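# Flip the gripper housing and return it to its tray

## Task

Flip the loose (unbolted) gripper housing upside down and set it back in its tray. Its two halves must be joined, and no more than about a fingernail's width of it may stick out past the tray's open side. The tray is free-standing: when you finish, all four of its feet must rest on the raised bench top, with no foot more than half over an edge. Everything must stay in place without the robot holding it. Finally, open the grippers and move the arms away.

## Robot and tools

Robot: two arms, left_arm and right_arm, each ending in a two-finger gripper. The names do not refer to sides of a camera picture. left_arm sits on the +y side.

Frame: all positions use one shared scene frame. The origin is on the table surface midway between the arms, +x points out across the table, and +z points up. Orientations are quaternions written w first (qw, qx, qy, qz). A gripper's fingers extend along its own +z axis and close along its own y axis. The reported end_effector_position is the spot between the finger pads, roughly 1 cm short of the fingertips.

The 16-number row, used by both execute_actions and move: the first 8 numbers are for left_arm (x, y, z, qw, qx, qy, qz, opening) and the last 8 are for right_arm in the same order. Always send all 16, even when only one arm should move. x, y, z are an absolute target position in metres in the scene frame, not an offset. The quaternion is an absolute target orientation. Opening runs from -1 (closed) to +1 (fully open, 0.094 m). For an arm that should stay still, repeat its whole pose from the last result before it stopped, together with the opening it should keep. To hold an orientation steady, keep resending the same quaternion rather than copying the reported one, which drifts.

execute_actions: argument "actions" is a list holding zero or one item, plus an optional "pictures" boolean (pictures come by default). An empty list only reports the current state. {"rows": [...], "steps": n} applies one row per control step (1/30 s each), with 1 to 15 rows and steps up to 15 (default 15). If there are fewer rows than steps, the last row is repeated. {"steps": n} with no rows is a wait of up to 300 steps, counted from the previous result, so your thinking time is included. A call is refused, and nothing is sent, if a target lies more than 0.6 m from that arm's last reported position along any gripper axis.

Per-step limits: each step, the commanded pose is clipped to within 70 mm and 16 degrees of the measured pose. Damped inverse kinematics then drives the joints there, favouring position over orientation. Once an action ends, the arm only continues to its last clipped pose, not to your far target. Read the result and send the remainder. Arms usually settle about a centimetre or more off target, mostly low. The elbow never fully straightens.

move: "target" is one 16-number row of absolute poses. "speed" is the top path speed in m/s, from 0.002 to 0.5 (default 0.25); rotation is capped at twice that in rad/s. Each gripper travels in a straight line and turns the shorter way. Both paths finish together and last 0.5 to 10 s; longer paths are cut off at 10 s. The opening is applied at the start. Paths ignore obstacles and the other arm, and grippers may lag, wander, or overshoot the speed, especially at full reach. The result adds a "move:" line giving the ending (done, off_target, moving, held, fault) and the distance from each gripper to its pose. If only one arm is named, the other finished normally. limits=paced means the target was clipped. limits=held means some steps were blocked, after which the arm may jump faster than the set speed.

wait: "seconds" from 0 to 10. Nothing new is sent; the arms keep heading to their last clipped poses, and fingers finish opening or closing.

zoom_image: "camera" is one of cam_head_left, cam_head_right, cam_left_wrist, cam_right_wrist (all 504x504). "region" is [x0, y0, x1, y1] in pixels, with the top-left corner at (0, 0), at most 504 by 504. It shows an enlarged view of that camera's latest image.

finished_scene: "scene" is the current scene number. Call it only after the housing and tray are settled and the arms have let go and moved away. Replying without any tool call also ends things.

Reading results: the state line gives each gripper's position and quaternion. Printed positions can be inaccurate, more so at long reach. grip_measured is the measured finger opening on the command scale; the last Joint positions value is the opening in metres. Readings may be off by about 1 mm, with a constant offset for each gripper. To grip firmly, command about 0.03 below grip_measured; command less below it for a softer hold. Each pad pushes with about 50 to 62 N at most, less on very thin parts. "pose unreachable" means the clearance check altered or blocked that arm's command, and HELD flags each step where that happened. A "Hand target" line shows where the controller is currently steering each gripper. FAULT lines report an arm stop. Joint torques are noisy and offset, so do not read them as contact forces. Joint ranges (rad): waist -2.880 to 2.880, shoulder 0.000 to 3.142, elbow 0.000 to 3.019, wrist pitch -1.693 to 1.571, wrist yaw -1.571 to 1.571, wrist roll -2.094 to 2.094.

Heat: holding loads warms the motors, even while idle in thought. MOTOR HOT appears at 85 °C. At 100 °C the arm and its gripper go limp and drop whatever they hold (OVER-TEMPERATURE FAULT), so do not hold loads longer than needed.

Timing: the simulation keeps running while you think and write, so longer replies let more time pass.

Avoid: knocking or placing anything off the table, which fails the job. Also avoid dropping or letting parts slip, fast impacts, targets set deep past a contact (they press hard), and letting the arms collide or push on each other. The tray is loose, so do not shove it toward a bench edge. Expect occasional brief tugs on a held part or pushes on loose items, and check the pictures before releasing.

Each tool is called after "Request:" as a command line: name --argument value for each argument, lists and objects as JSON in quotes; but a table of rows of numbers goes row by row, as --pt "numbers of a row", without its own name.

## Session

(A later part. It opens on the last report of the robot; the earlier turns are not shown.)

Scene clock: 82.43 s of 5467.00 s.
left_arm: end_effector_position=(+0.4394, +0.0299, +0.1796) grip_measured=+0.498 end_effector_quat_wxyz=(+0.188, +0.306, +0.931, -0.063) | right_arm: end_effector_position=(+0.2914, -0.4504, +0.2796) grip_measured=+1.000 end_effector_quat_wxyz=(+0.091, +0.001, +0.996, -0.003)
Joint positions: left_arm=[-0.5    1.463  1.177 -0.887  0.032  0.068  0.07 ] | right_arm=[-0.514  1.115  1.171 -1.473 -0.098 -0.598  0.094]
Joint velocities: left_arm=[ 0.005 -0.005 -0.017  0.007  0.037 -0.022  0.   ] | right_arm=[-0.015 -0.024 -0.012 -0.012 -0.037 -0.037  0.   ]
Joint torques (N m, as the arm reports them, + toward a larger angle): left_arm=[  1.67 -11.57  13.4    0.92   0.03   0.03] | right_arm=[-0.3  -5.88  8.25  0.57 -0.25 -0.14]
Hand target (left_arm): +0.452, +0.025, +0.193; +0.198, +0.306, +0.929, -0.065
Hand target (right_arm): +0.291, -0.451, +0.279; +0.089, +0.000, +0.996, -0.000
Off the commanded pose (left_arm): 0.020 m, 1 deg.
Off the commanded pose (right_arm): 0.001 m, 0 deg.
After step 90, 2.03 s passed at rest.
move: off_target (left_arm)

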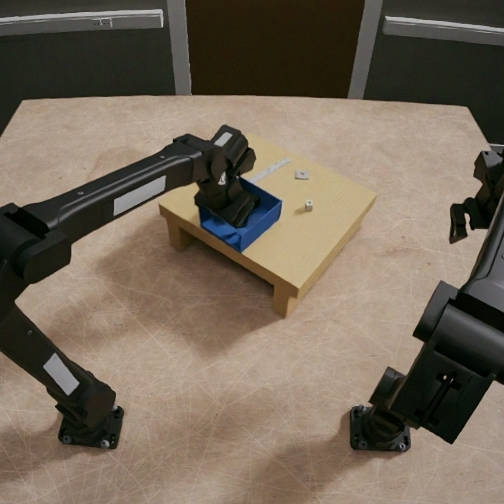

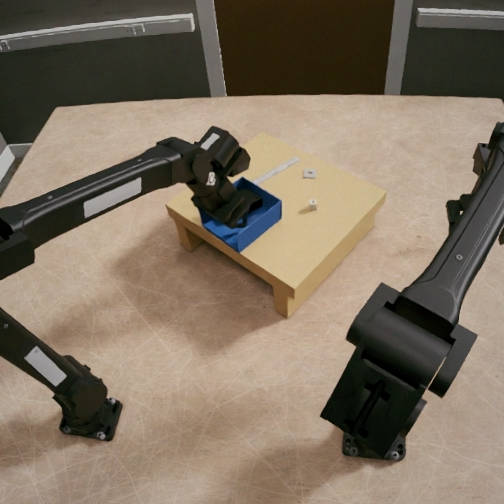

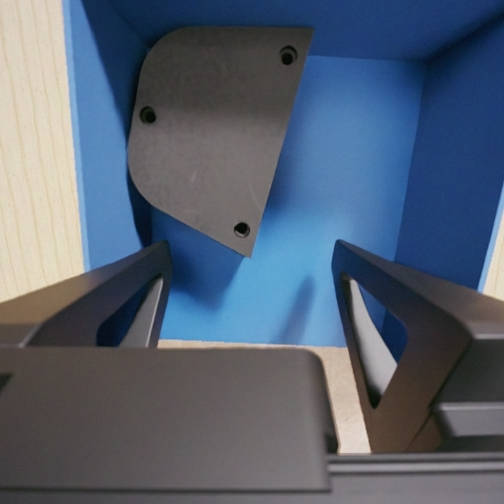

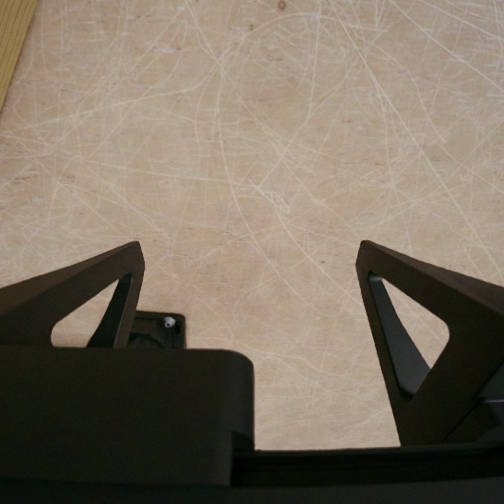

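Request:
move --target '[0.460,0.013,0.187,0.1975,0.3063,0.9289,-0.0651,0.5,0.2907,-0.4513,0.2795,0.089,0,0.996,0,1]' --speed 0.02

Request:
move --target '[0.447,-0.005,0.187,0.1975,0.3063,0.9289,-0.0651,0.5,0.2907,-0.4513,0.2795,0.089,0,0.996,0,1]' --speed 0.015

Scene clock: 89.33 s of 5467.00 s.
left_arm: end_effector_position=(+0.4469, +0.0253, +0.1730) grip_measured=+0.498 end_effector_quat_wxyz=(+0.182, +0.307, +0.932, -0.062) | right_arm: end_effector_position=(+0.2914, -0.4504, +0.2796) grip_measured=+1.000 end_effector_quat_wxyz=(+0.091, +0.001, +0.996, -0.003)
Joint positions: left_arm=[-0.5    1.496  1.198 -0.887  0.031  0.068  0.07 ] | right_arm=[-0.514  1.115  1.171 -1.473 -0.098 -0.598  0.094]
Joint velocities: left_arm=[-0.015 -0.005  0.002  0.002 -0.051  0.022 -0.001] | right_arm=[-0.005  0.005  0.007 -0.007  0.037 -0.037  0.   ]
Joint torques (N m, as the arm reports them, + toward a larger angle): left_arm=[  0.71 -12.33  13.35   1.35  -0.13  -0.11] | right_arm=[-0.24 -5.9   8.22  0.57 -0.25 -0.14]
Hand target (left_arm): +0.459, +0.014, +0.187; +0.197, +0.306, +0.929, -0.065
Hand target (right_arm): +0.291, -0.451, +0.279; +0.089, +0.000, +0.996, -0.000
Off the commanded pose (left_arm): 0.023 m, 2 deg.
Off the commanded pose (right_arm): 0.001 m, 0 deg.
After step 90, 2.30 s passed at rest.
move: off_target (left_arm)

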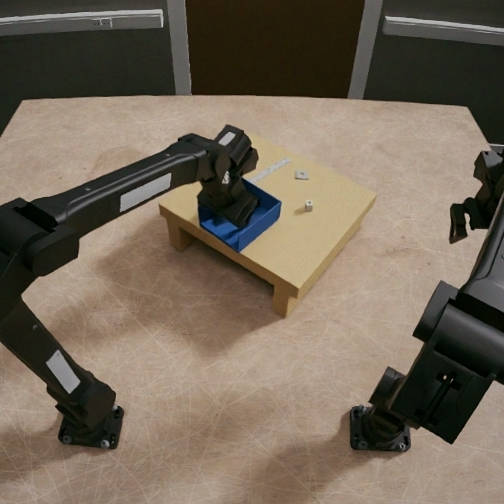

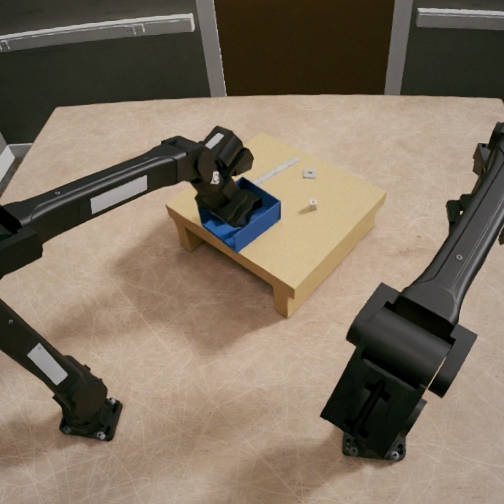

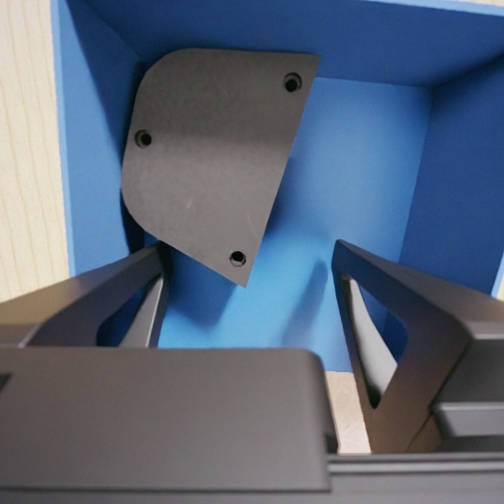

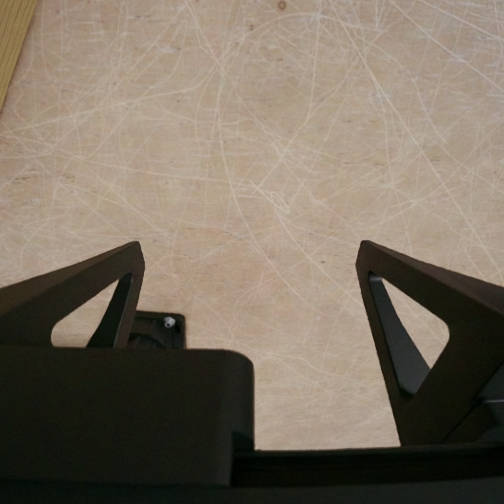

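Scene clock: 91.77 s of 5467.00 s.
left_arm: end_effector_position=(+0.4365, +0.0098, +0.1730) grip_measured=+0.498 end_effector_quat_wxyz=(+0.182, +0.306, +0.933, -0.059) | right_arm: end_effector_position=(+0.2914, -0.4504, +0.2796) grip_measured=+1.000 end_effector_quat_wxyz=(+0.091, +0.001, +0.996, -0.003)
Joint positions: left_arm=[-0.543  1.496  1.198 -0.887  0.011  0.028  0.07 ] | right_arm=[-0.514  1.115  1.171 -1.473 -0.098 -0.598  0.094]
Joint velocities: left_arm=[-0.015  0.005  0.002  0.007 -0.037 -0.007 -0.001] | right_arm=[-0.005 -0.005  0.007 -0.002  0.022  0.022  0.   ]
Joint torques (N m, as the arm reports them, + toward a larger angle): left_arm=[  0.12 -12.26  13.19   1.41  -0.08  -0.12] | right_arm=[-0.25 -5.92  8.24  0.57 -0.25 -0.14]
Hand target (left_arm): +0.446, -0.005, +0.187; +0.197, +0.306, +0.929, -0.066
Hand target (right_arm): +0.291, -0.451, +0.279; +0.089, +0.000, +0.996, -0.000
Off the commanded pose (left_arm): 0.023 m, 2 deg.
Off the commanded pose (right_arm): 0.001 m, 0 deg.
move: off_target (left_arm)

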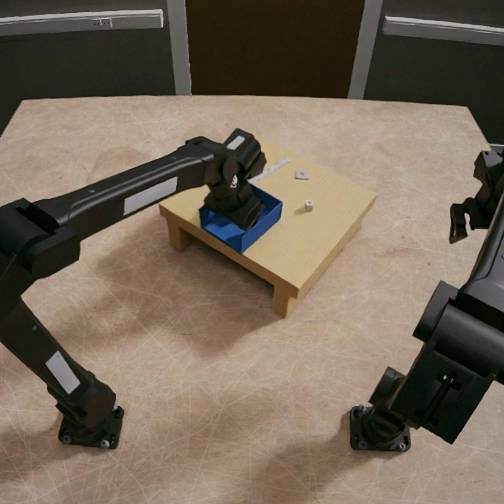

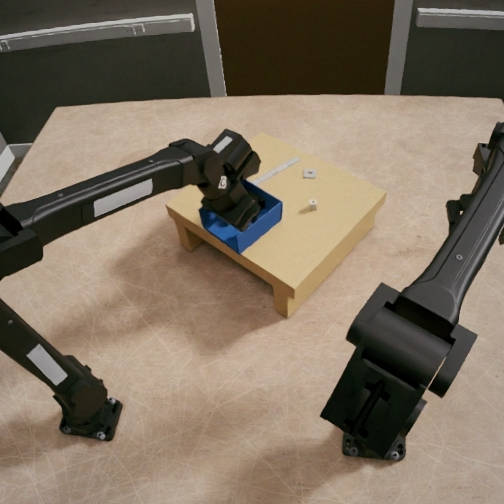

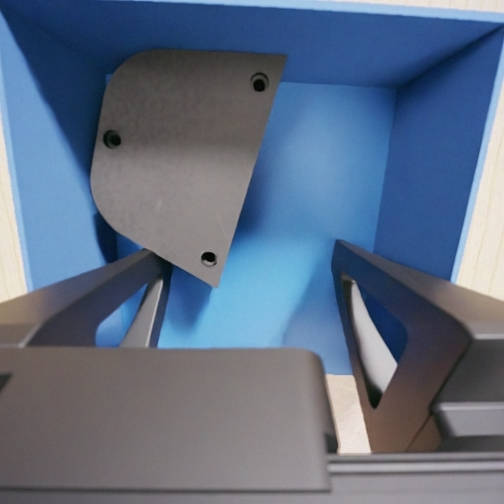

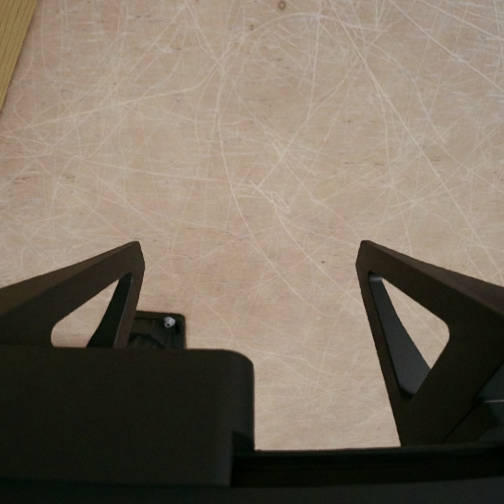

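Request:
execute_actions --actions '[{"rows":[[0.447,-0.005,0.187,0.1975,0.3063,0.9289,-0.0651,0.45,0.2907,-0.4513,0.2795,0.089,0,0.996,0,1],[0.447,-0.005,0.187,0.1975,0.3063,0.9289,-0.0651,0.42,0.2907,-0.4513,0.2795,0.089,0,0.996,0,1],[0.447,-0.005,0.187,0.1975,0.3063,0.9289,-0.0651,0.39,0.2907,-0.4513,0.2795,0.089,0,0.996,0,1],[0.447,-0.005,0.187,0.1975,0.3063,0.9289,-0.0651,0.36,0.2907,-0.4513,0.2795,0.089,0,0.996,0,1],[0.447,-0.005,0.187,0.1975,0.3063,0.9289,-0.0651,0.33,0.2907,-0.4513,0.2795,0.089,0,0.996,0,1],[0.447,-0.005,0.187,0.1975,0.3063,0.9289,-0.0651,0.30,0.2907,-0.4513,0.2795,0.089,0,0.996,0,1],[0.447,-0.005,0.187,0.1975,0.3063,0.9289,-0.0651,0.27,0.2907,-0.4513,0.2795,0.089,0,0.996,0,1],[0.447,-0.005,0.187,0.1975,0.3063,0.9289,-0.0651,0.24,0.2907,-0.4513,0.2795,0.089,0,0.996,0,1],[0.447,-0.005,0.187,0.1975,0.3063,0.9289,-0.0651,0.21,0.2907,-0.4513,0.2795,0.089,0,0.996,0,1],[0.447,-0.005,0.187,0.1975,0.3063,0.9289,-0.0651,0.18,0.2907,-0.4513,0.2795,0.089,0,0.996,0,1],[0.447,-0.005,0.187,0.1975,0.3063,0.9289,-0.0651,0.15,0.2907,-0.4513,0.2795,0.089,0,0.996,0,1],[0.447,-0.005,0.187,0.1975,0.3063,0.9289,-0.0651,0.12,0.2907,-0.4513,0.2795,0.089,0,0.996,0,1],[0.447,-0.005,0.187,0.1975,0.3063,0.9289,-0.0651,0.1,0.2907,-0.4513,0.2795,0.089,0,0.996,0,1]],"steps":15}]'

Scene clock: 97.30 s of 5467.00 s.
left_arm: end_effector_position=(+0.4356, +0.0085, +0.1730) grip_measured=+0.102 end_effector_quat_wxyz=(+0.182, +0.307, +0.932, -0.060) | right_arm: end_effector_position=(+0.2914, -0.4504, +0.2796) grip_measured=+1.000 end_effector_quat_wxyz=(+0.091, +0.001, +0.996, -0.003)
Joint positions: left_arm=[-0.546  1.496  1.198 -0.887  0.011  0.028  0.052] | right_arm=[-0.514  1.115  1.171 -1.473 -0.098 -0.598  0.094]
Joint velocities: left_arm=[-0.015 -0.005 -0.007  0.012 -0.007 -0.066 -0.001] | right_arm=[-0.005 -0.005 -0.022  0.012  0.022 -0.037  0.   ]
Joint torques (N m, as the arm reports them, + toward a larger angle): left_arm=[  0.36 -12.23  13.24   1.36  -0.11  -0.15] | right_arm=[-0.12 -5.91  8.23  0.59 -0.25 -0.14]
Hand target (left_arm): +0.446, -0.005, +0.187; +0.198, +0.306, +0.929, -0.066
Hand target (right_arm): +0.291, -0.451, +0.279; +0.089, +0.000, +0.996, -0.000
Off the commanded pose (left_arm): 0.023 m, 2 deg.
Off the commanded pose (right_arm): 0.001 m, 0 deg.
Steps of this call (steps 1 to 90: nothing new was sent; then 2.03 s passed at rest; steps 91 to 105: all 15 steps of this action). Readings (end_effector_position):
91: left_arm (+0.4365, +0.0098, +0.1730) | right_arm (+0.2914, -0.4504, +0.2796)
92: left_arm (+0.4364, +0.0096, +0.1730) | right_arm (+0.2914, -0.4504, +0.2796)
94: left_arm (+0.4362, +0.0093, +0.1730) | right_arm (+0.2914, -0.4504, +0.2796)
98: left_arm (+0.4357, +0.0087, +0.1730) | right_arm (+0.2914, -0.4504, +0.2796)
105: the state above

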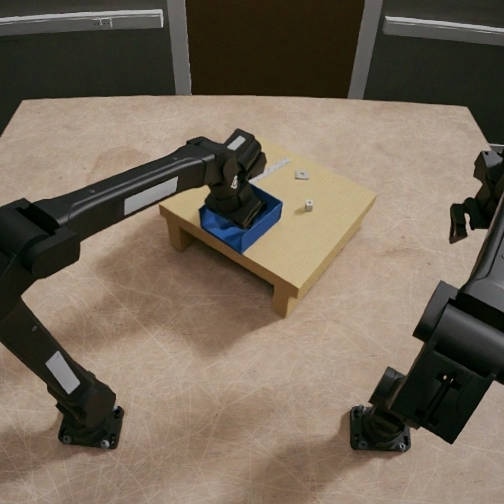

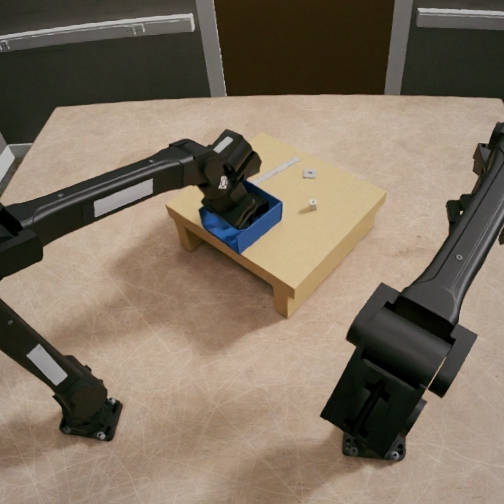

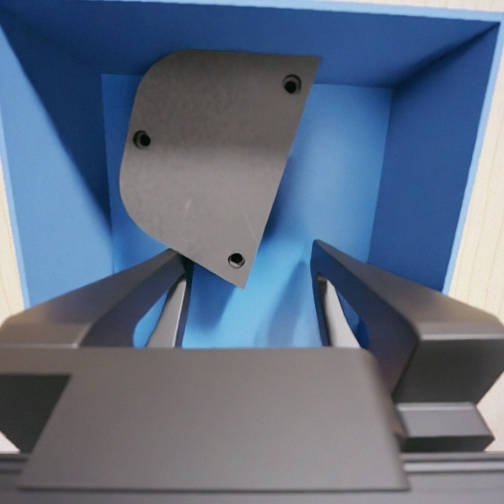

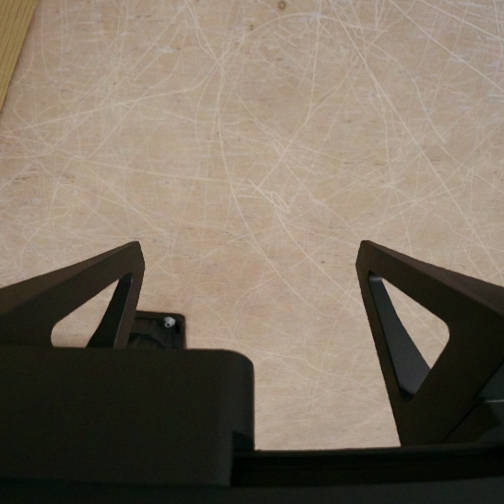

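Request:
move --target '[0.443,-0.011,0.187,0.1975,0.3063,0.9289,-0.0651,-0.15,0.2907,-0.4513,0.2795,0.089,0,0.996,0,1]' --speed 0.02

Scene clock: 100.60 s of 5467.00 s.
left_arm: end_effector_position=(+0.4314, +0.0026, +0.1730) grip_measured=-0.148 end_effector_quat_wxyz=(+0.182, +0.308, +0.932, -0.060) | right_arm: end_effector_position=(+0.2914, -0.4504, +0.2796) grip_measured=+1.000 end_effector_quat_wxyz=(+0.091, +0.001, +0.996, -0.003)
Joint positions: left_arm=[-0.561  1.496  1.198 -0.887  0.005  0.015  0.04 ] | right_arm=[-0.514  1.115  1.171 -1.473 -0.098 -0.598  0.094]
Joint velocities: left_arm=[-0.005 -0.005  0.002  0.007 -0.051 -0.007  0.001] | right_arm=[ 0.005 -0.005  0.002  0.022  0.037  0.022  0.   ]
Joint torques (N m, as the arm reports them, + toward a larger angle): left_arm=[  0.07 -12.14  13.24   1.39  -0.13  -0.13] | right_arm=[-0.2  -5.94  8.26  0.57 -0.25 -0.13]
Hand target (left_arm): +0.442, -0.010, +0.187; +0.198, +0.306, +0.929, -0.066
Hand target (right_arm): +0.291, -0.451, +0.279; +0.089, +0.000, +0.996, -0.000
Off the commanded pose (left_arm): 0.023 m, 2 deg.
Off the commanded pose (right_arm): 0.001 m, 0 deg.
move: off_target (left_arm)

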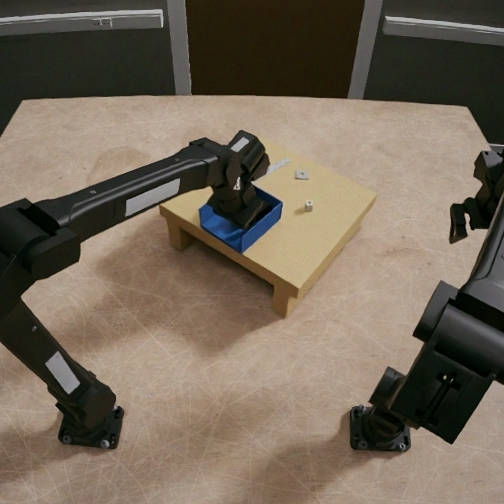

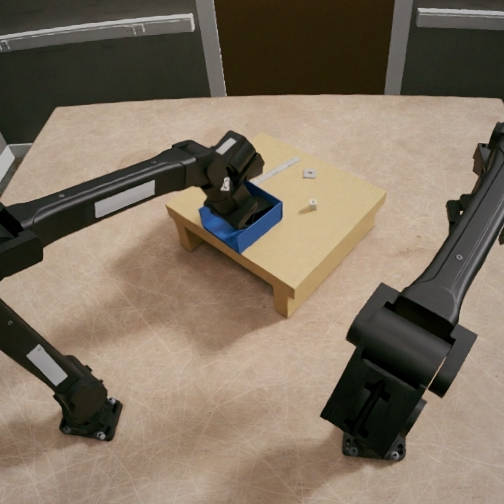

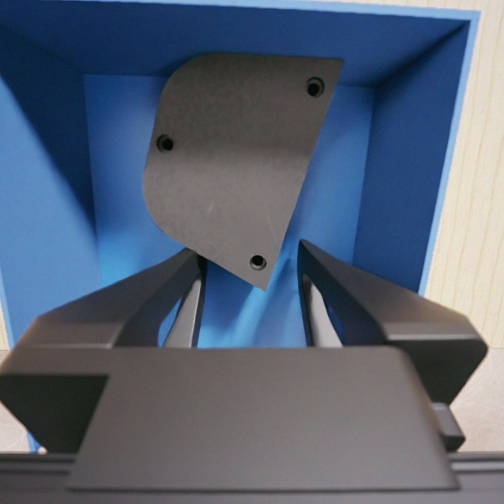

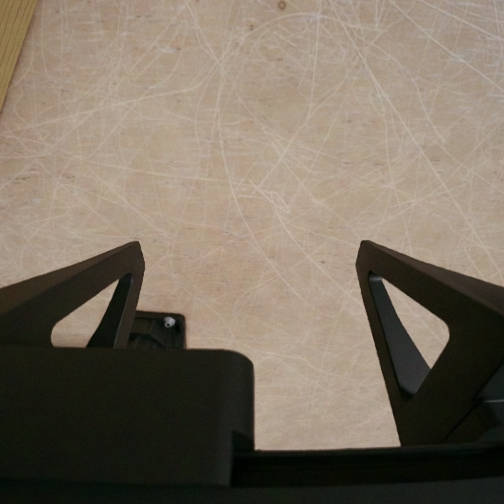

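Request:
move --target '[0.4537,0.0035,0.187,0.1975,0.3063,0.9289,-0.0651,0.3,0.2907,-0.4513,0.2795,0.089,0,0.996,0,1]' --speed 0.03

Request:
move --target '[0.480,-0.020,0.188,0.190,0.3978,0.8934,-0.0846,0.6,0.2907,-0.4513,0.2795,0.089,0,0.996,0,1]' --speed 0.03

Scene clock: 105.57 s of 5467.00 s.
left_arm: end_effector_position=(+0.4372, +0.0108, +0.1730) grip_measured=+0.298 end_effector_quat_wxyz=(+0.182, +0.305, +0.933, -0.061) | right_arm: end_effector_position=(+0.2914, -0.4504, +0.2796) grip_measured=+1.000 end_effector_quat_wxyz=(+0.091, +0.001, +0.996, -0.003)
Joint positions: left_arm=[-0.539  1.496  1.198 -0.887  0.015  0.03   0.061] | right_arm=[-0.514  1.115  1.171 -1.473 -0.098 -0.598  0.094]
Joint velocities: left_arm=[ 0.005 -0.005  0.002 -0.012 -0.007 -0.007 -0.   ] | right_arm=[-0.005  0.015 -0.012 -0.007 -0.007 -0.037  0.   ]
Joint torques (N m, as the arm reports them, + toward a larger angle): left_arm=[  1.53 -12.17  13.29   1.32   0.07   0.07] | right_arm=[-0.23 -5.97  8.26  0.57 -0.25 -0.14]
Hand target (left_arm): +0.453, +0.005, +0.187; +0.198, +0.306, +0.929, -0.065
Hand target (right_arm): +0.291, -0.451, +0.279; +0.089, +0.000, +0.996, -0.000
Off the commanded pose (left_arm): 0.023 m, 2 deg.
Off the commanded pose (right_arm): 0.001 m, 0 deg.
After step 90, 0.87 s passed at rest.
move: off_target (left_arm)

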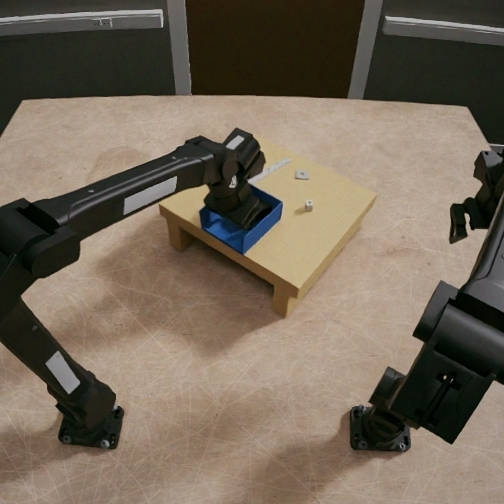

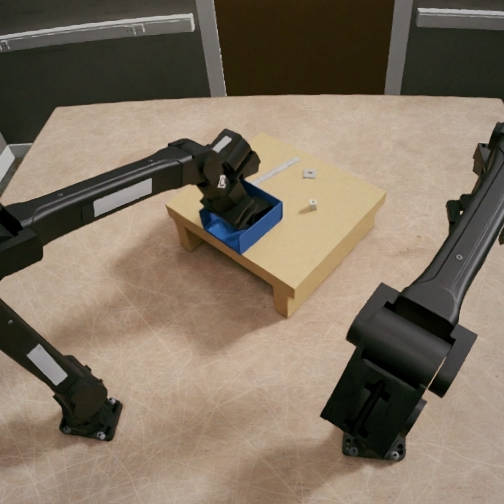

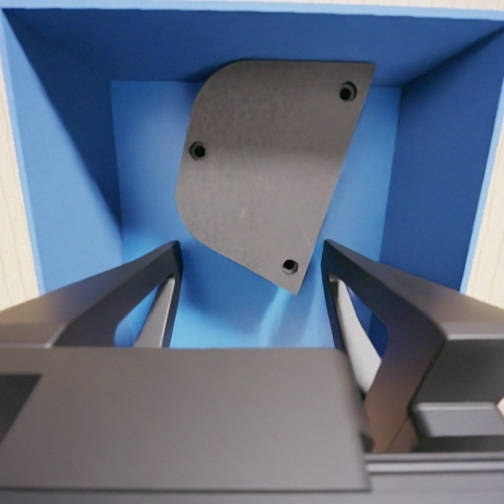

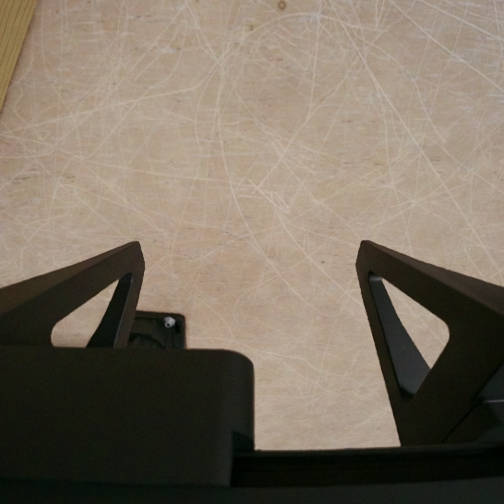

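Scene clock: 109.23 s of 5467.00 s.
left_arm: end_effector_position=(+0.4651, -0.0156, +0.1759) grip_measured=+0.598 end_effector_quat_wxyz=(+0.180, +0.397, +0.896, -0.084) | right_arm: end_effector_position=(+0.2914, -0.4504, +0.2796) grip_measured=+1.000 end_effector_quat_wxyz=(+0.091, +0.001, +0.996, -0.003)
Joint positions: left_arm=[-0.522  1.59   1.312 -0.906  0.104  0.23   0.075] | right_arm=[-0.514  1.115  1.171 -1.473 -0.098 -0.598  0.094]
Joint velocities: left_arm=[ 0.005 -0.005  0.007 -0.017 -0.037 -0.022 -0.001] | right_arm=[ 0.005 -0.015 -0.012 -0.002  0.022  0.007  0.   ]
Joint torques (N m, as the arm reports them, + toward a larger angle): left_arm=[  1.91 -13.67  13.53   0.83   0.09   0.1 ] | right_arm=[-0.27 -5.9   8.27  0.57 -0.25 -0.14]
Hand target (left_arm): +0.480, -0.019, +0.188; +0.191, +0.398, +0.893, -0.084
Hand target (right_arm): +0.291, -0.451, +0.279; +0.089, +0.000, +0.996, -0.000
Off the commanded pose (left_arm): 0.020 m, 1 deg.
Off the commanded pose (right_arm): 0.001 m, 0 deg.
move: off_target (left_arm)

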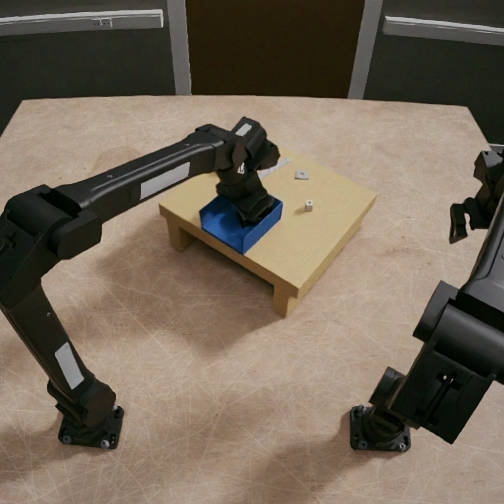

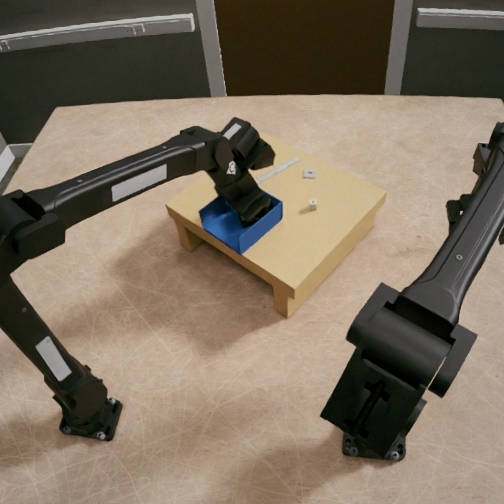

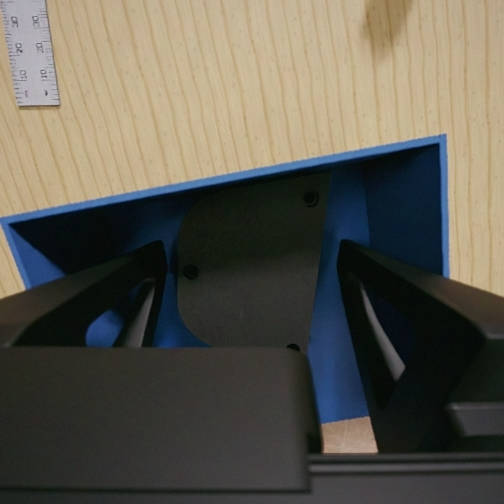

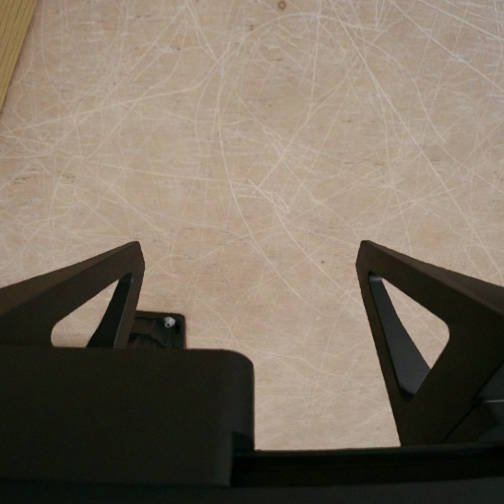

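Request:
move --target '[0.466,-0.016,0.168,0.190,0.3978,0.8934,-0.0846,0.6,0.2907,-0.4513,0.2795,0.089,0,0.996,0,1]' --speed 0.02

Request:
move --target '[0.466,-0.016,0.170,0.190,0.3978,0.8934,-0.0846,0.05,0.2907,-0.4513,0.2795,0.089,0,0.996,0,1]' --speed 0.02

Scene clock: 112.97 s of 5467.00 s.
left_arm: end_effector_position=(+0.4645, -0.0168, +0.1713) grip_measured=+0.598 end_effector_quat_wxyz=(+0.187, +0.398, +0.894, -0.086) | right_arm: end_effector_position=(+0.2914, -0.4504, +0.2796) grip_measured=+1.000 end_effector_quat_wxyz=(+0.091, +0.001, +0.996, -0.003)
Joint positions: left_arm=[-0.524  1.587  1.291 -0.874  0.105  0.232  0.075] | right_arm=[-0.514  1.115  1.171 -1.473 -0.098 -0.598  0.094]
Joint velocities: left_arm=[-0.015  0.005  0.002 -0.012 -0.007 -0.066  0.001] | right_arm=[-0.015 -0.015  0.012 -0.017  0.051 -0.066  0.   ]
Joint torques (N m, as the arm reports them, + toward a larger angle): left_arm=[  1.34 -14.85   8.69   1.92  -0.05  -0.02] | right_arm=[-0.23 -5.89  8.24  0.56 -0.24 -0.14]
Hand target (left_arm): +0.466, -0.016, +0.168; +0.190, +0.398, +0.894, -0.085
Hand target (right_arm): +0.291, -0.451, +0.279; +0.089, +0.000, +0.996, -0.000
Off the commanded pose (left_arm): 0.004 m, 0 deg.
Off the commanded pose (right_arm): 0.001 m, 0 deg.
move: done

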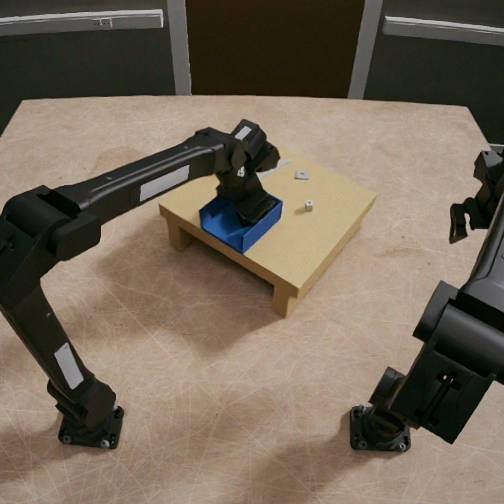

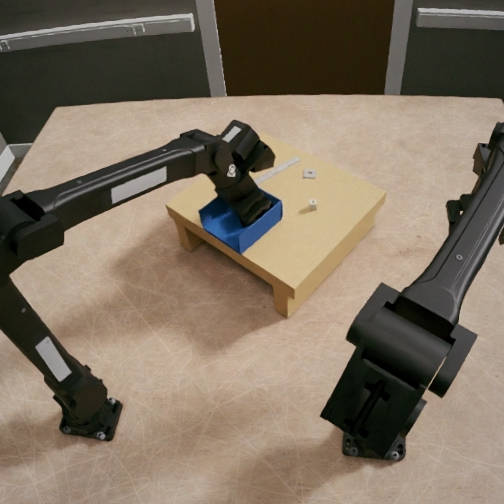

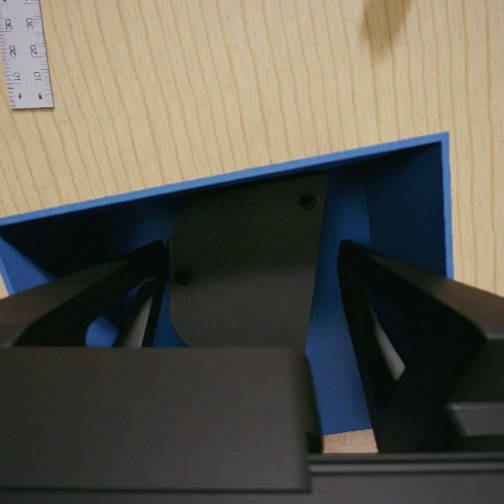

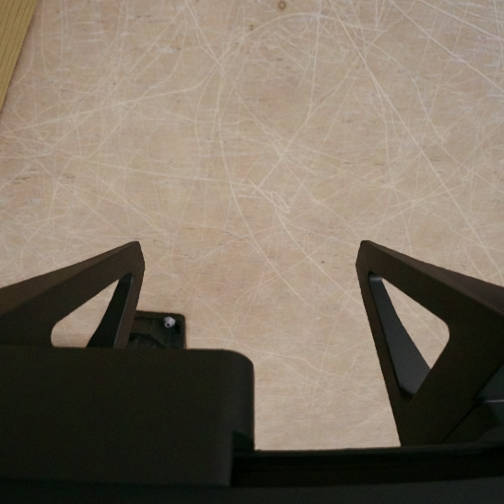

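Scene clock: 113.67 s of 5467.00 s.
left_arm: end_effector_position=(+0.4643, -0.0165, +0.1707) grip_measured=+0.091 end_effector_quat_wxyz=(+0.186, +0.398, +0.894, -0.085) | right_arm: end_effector_position=(+0.2914, -0.4504, +0.2796) grip_measured=+1.000 end_effector_quat_wxyz=(+0.091, +0.001, +0.996, -0.003)
Joint positions: left_arm=[-0.524  1.587  1.29  -0.874  0.105  0.232  0.051] | right_arm=[-0.514  1.115  1.171 -1.473 -0.098 -0.598  0.094]
Joint velocities: left_arm=[ 0.024 -0.005 -0.007  0.002  0.022 -0.007  0.   ] | right_arm=[-0.015  0.005 -0.002 -0.002 -0.037  0.022  0.   ]
Joint torques (N m, as the arm reports them, + toward a larger angle): left_arm=[  1.37 -15.12   9.18   1.79  -0.04  -0.05] | right_arm=[-0.21 -5.94  8.24  0.58 -0.25 -0.14]
Hand target (left_arm): +0.466, -0.016, +0.170; +0.190, +0.398, +0.894, -0.085
Hand target (right_arm): +0.291, -0.451, +0.279; +0.089, +0.000, +0.996, -0.000
Off the commanded pose (left_arm): 0.002 m, 0 deg.
Off the commanded pose (right_arm): 0.001 m, 0 deg.
move: done

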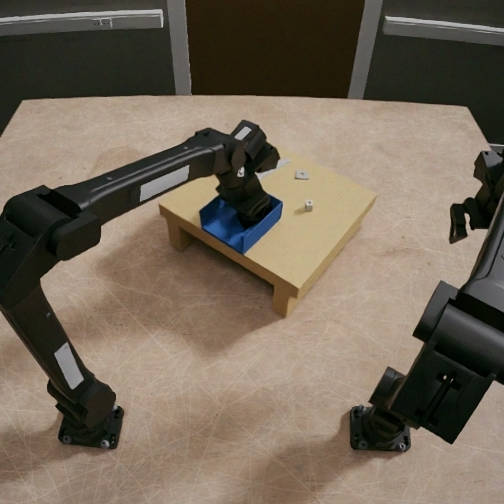

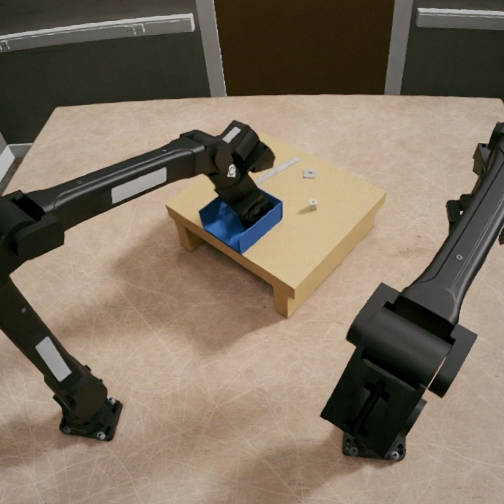

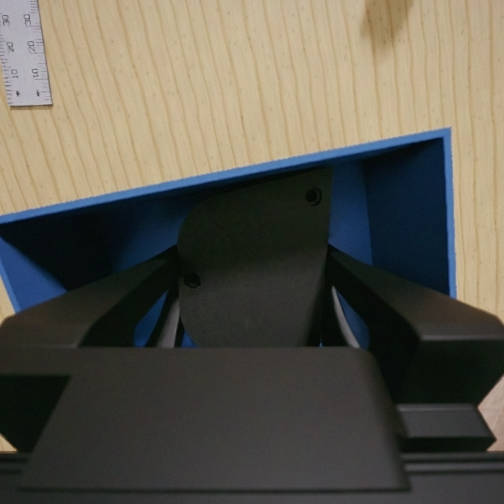

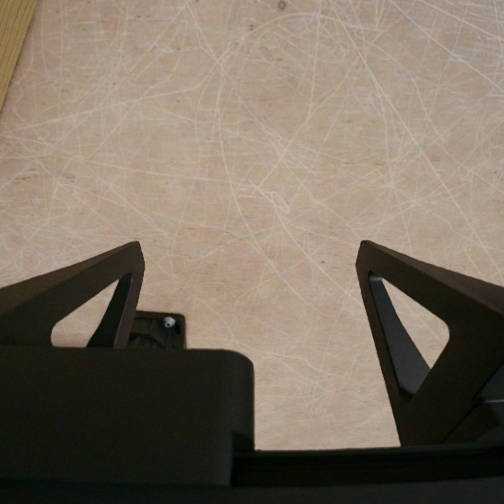

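Request:
move --target '[0.468,-0.014,0.196,0.190,0.3978,0.8934,-0.0846,0.05,0.2907,-0.4513,0.2795,0.089,0,0.996,0,1]' --speed 0.03

Request:
move --target '[0.405,0.035,0.185,0.2042,0.1866,0.960,-0.0397,0.05,0.2907,-0.4513,0.2795,0.089,0,0.996,0,1]' --speed 0.06

Scene clock: 119.47 s of 5467.00 s.
left_arm: end_effector_position=(+0.4557, -0.0109, +0.1710) grip_measured=+0.091 end_effector_quat_wxyz=(+0.169, +0.399, +0.897, -0.082) | right_arm: end_effector_position=(+0.2914, -0.4504, +0.2796) grip_measured=+1.000 end_effector_quat_wxyz=(+0.091, +0.001, +0.996, -0.003)
Joint positions: left_arm=[-0.524  1.579  1.29  -0.918  0.105  0.232  0.051] | right_arm=[-0.514  1.115  1.171 -1.473 -0.098 -0.598  0.094]
Joint velocities: left_arm=[-0.005 -0.005  0.007 -0.017 -0.022  0.037  0.   ] | right_arm=[-0.015 -0.005 -0.017 -0.012 -0.007  0.022  0.   ]
Joint torques (N m, as the arm reports them, + toward a larger angle): left_arm=[  1.85 -15.87  13.11   0.74   0.02   0.03] | right_arm=[-0.22 -5.9   8.23  0.58 -0.25 -0.14]
Hand target (left_arm): +0.467, -0.013, +0.196; +0.190, +0.398, +0.894, -0.084
Hand target (right_arm): +0.291, -0.451, +0.279; +0.089, +0.000, +0.996, -0.000
Off the commanded pose (left_arm): 0.028 m, 2 deg.
Off the commanded pose (right_arm): 0.001 m, 0 deg.
After step 90, 1.70 s passed at rest.
move: off_target (left_arm)

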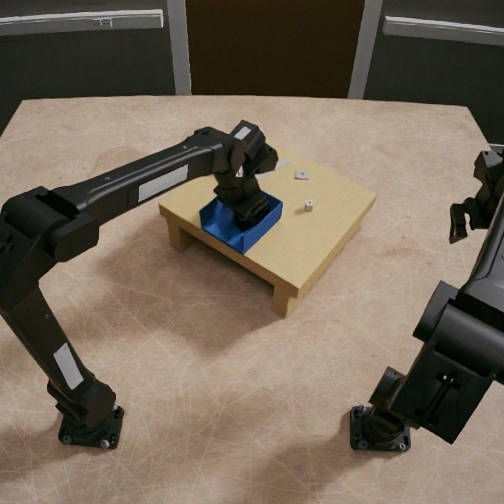

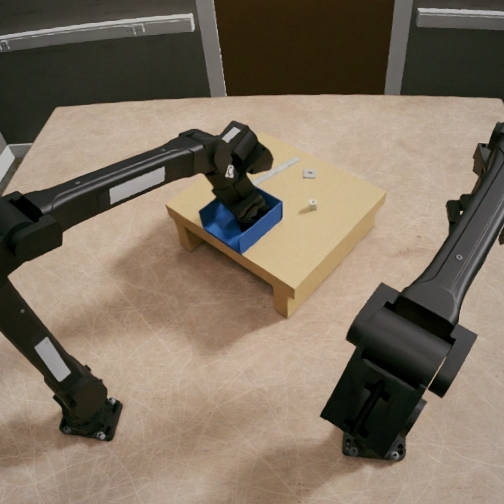

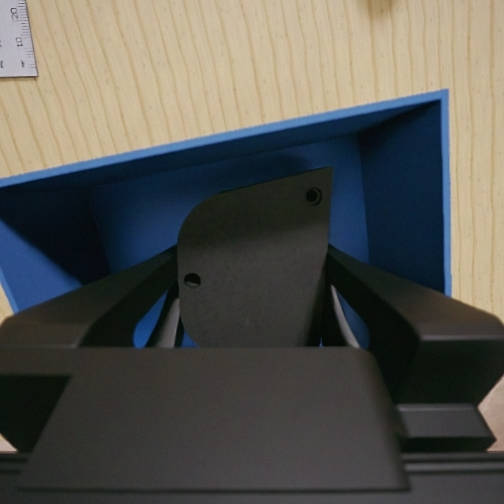

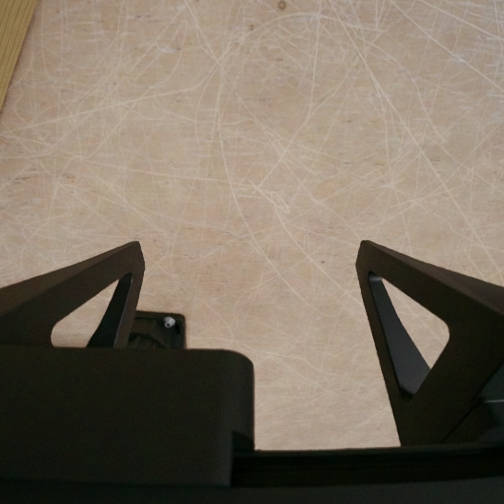

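Scene clock: 123.60 s of 5467.00 s.
left_arm: end_effector_position=(+0.4047, +0.0387, +0.1779) grip_measured=+0.091 end_effector_quat_wxyz=(+0.193, +0.190, +0.962, -0.034) | right_arm: end_effector_position=(+0.2914, -0.4504, +0.2796) grip_measured=+1.000 end_effector_quat_wxyz=(+0.091, +0.001, +0.996, -0.003)
Joint positions: left_arm=[-0.57   1.385  1.093 -0.896 -0.099 -0.223  0.051] | right_arm=[-0.514  1.115  1.171 -1.473 -0.098 -0.598  0.094]
Joint velocities: left_arm=[-0.005 -0.005 -0.002 -0.002  0.051 -0.051  0.001] | right_arm=[ 0.005 -0.015  0.002  0.002 -0.007  0.081  0.   ]
Joint torques (N m, as the arm reports them, + toward a larger angle): left_arm=[  0.59 -12.47   9.61   1.76  -0.26  -0.24] | right_arm=[-0.28 -5.9   8.24  0.59 -0.24 -0.14]
Hand target (left_arm): +0.404, +0.034, +0.186; +0.204, +0.187, +0.960, -0.041
Hand target (right_arm): +0.291, -0.451, +0.279; +0.089, +0.000, +0.996, -0.000
Off the commanded pose (left_arm): 0.008 m, 1 deg.
Off the commanded pose (right_arm): 0.001 m, 0 deg.
move: done

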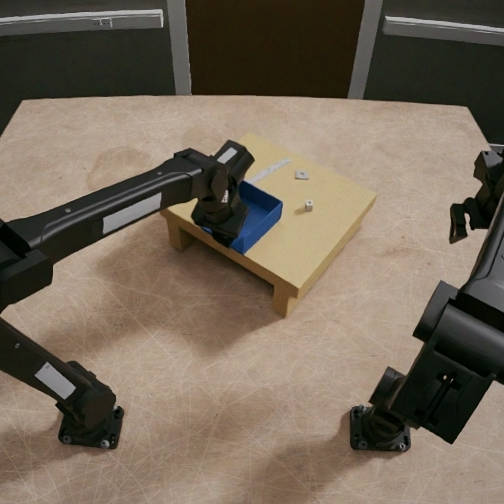

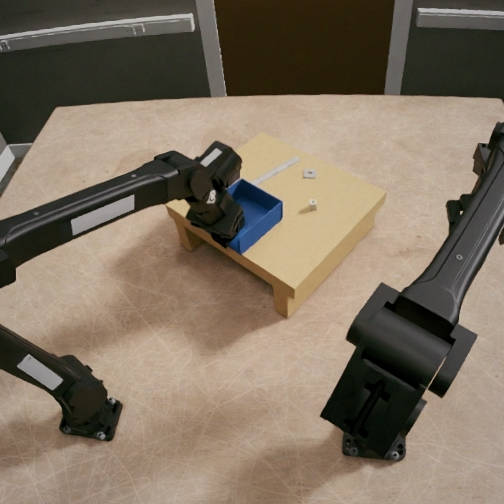

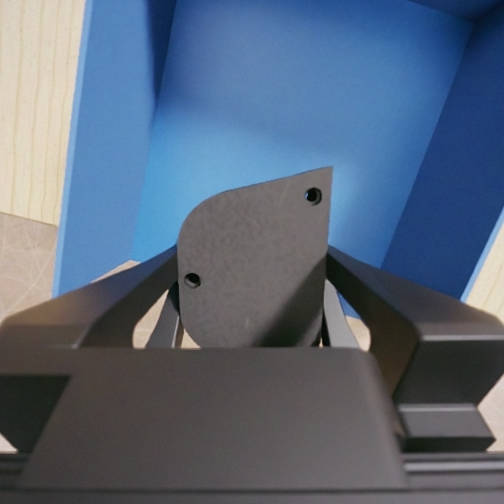

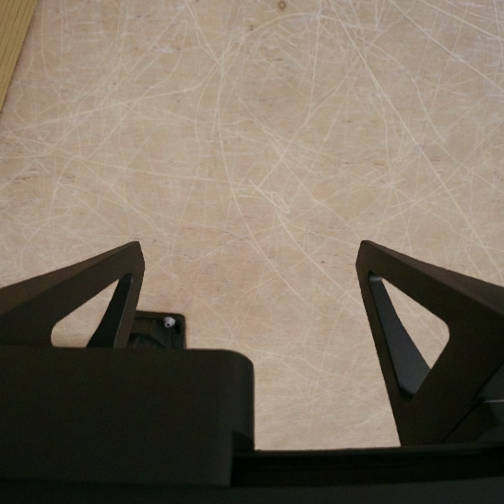

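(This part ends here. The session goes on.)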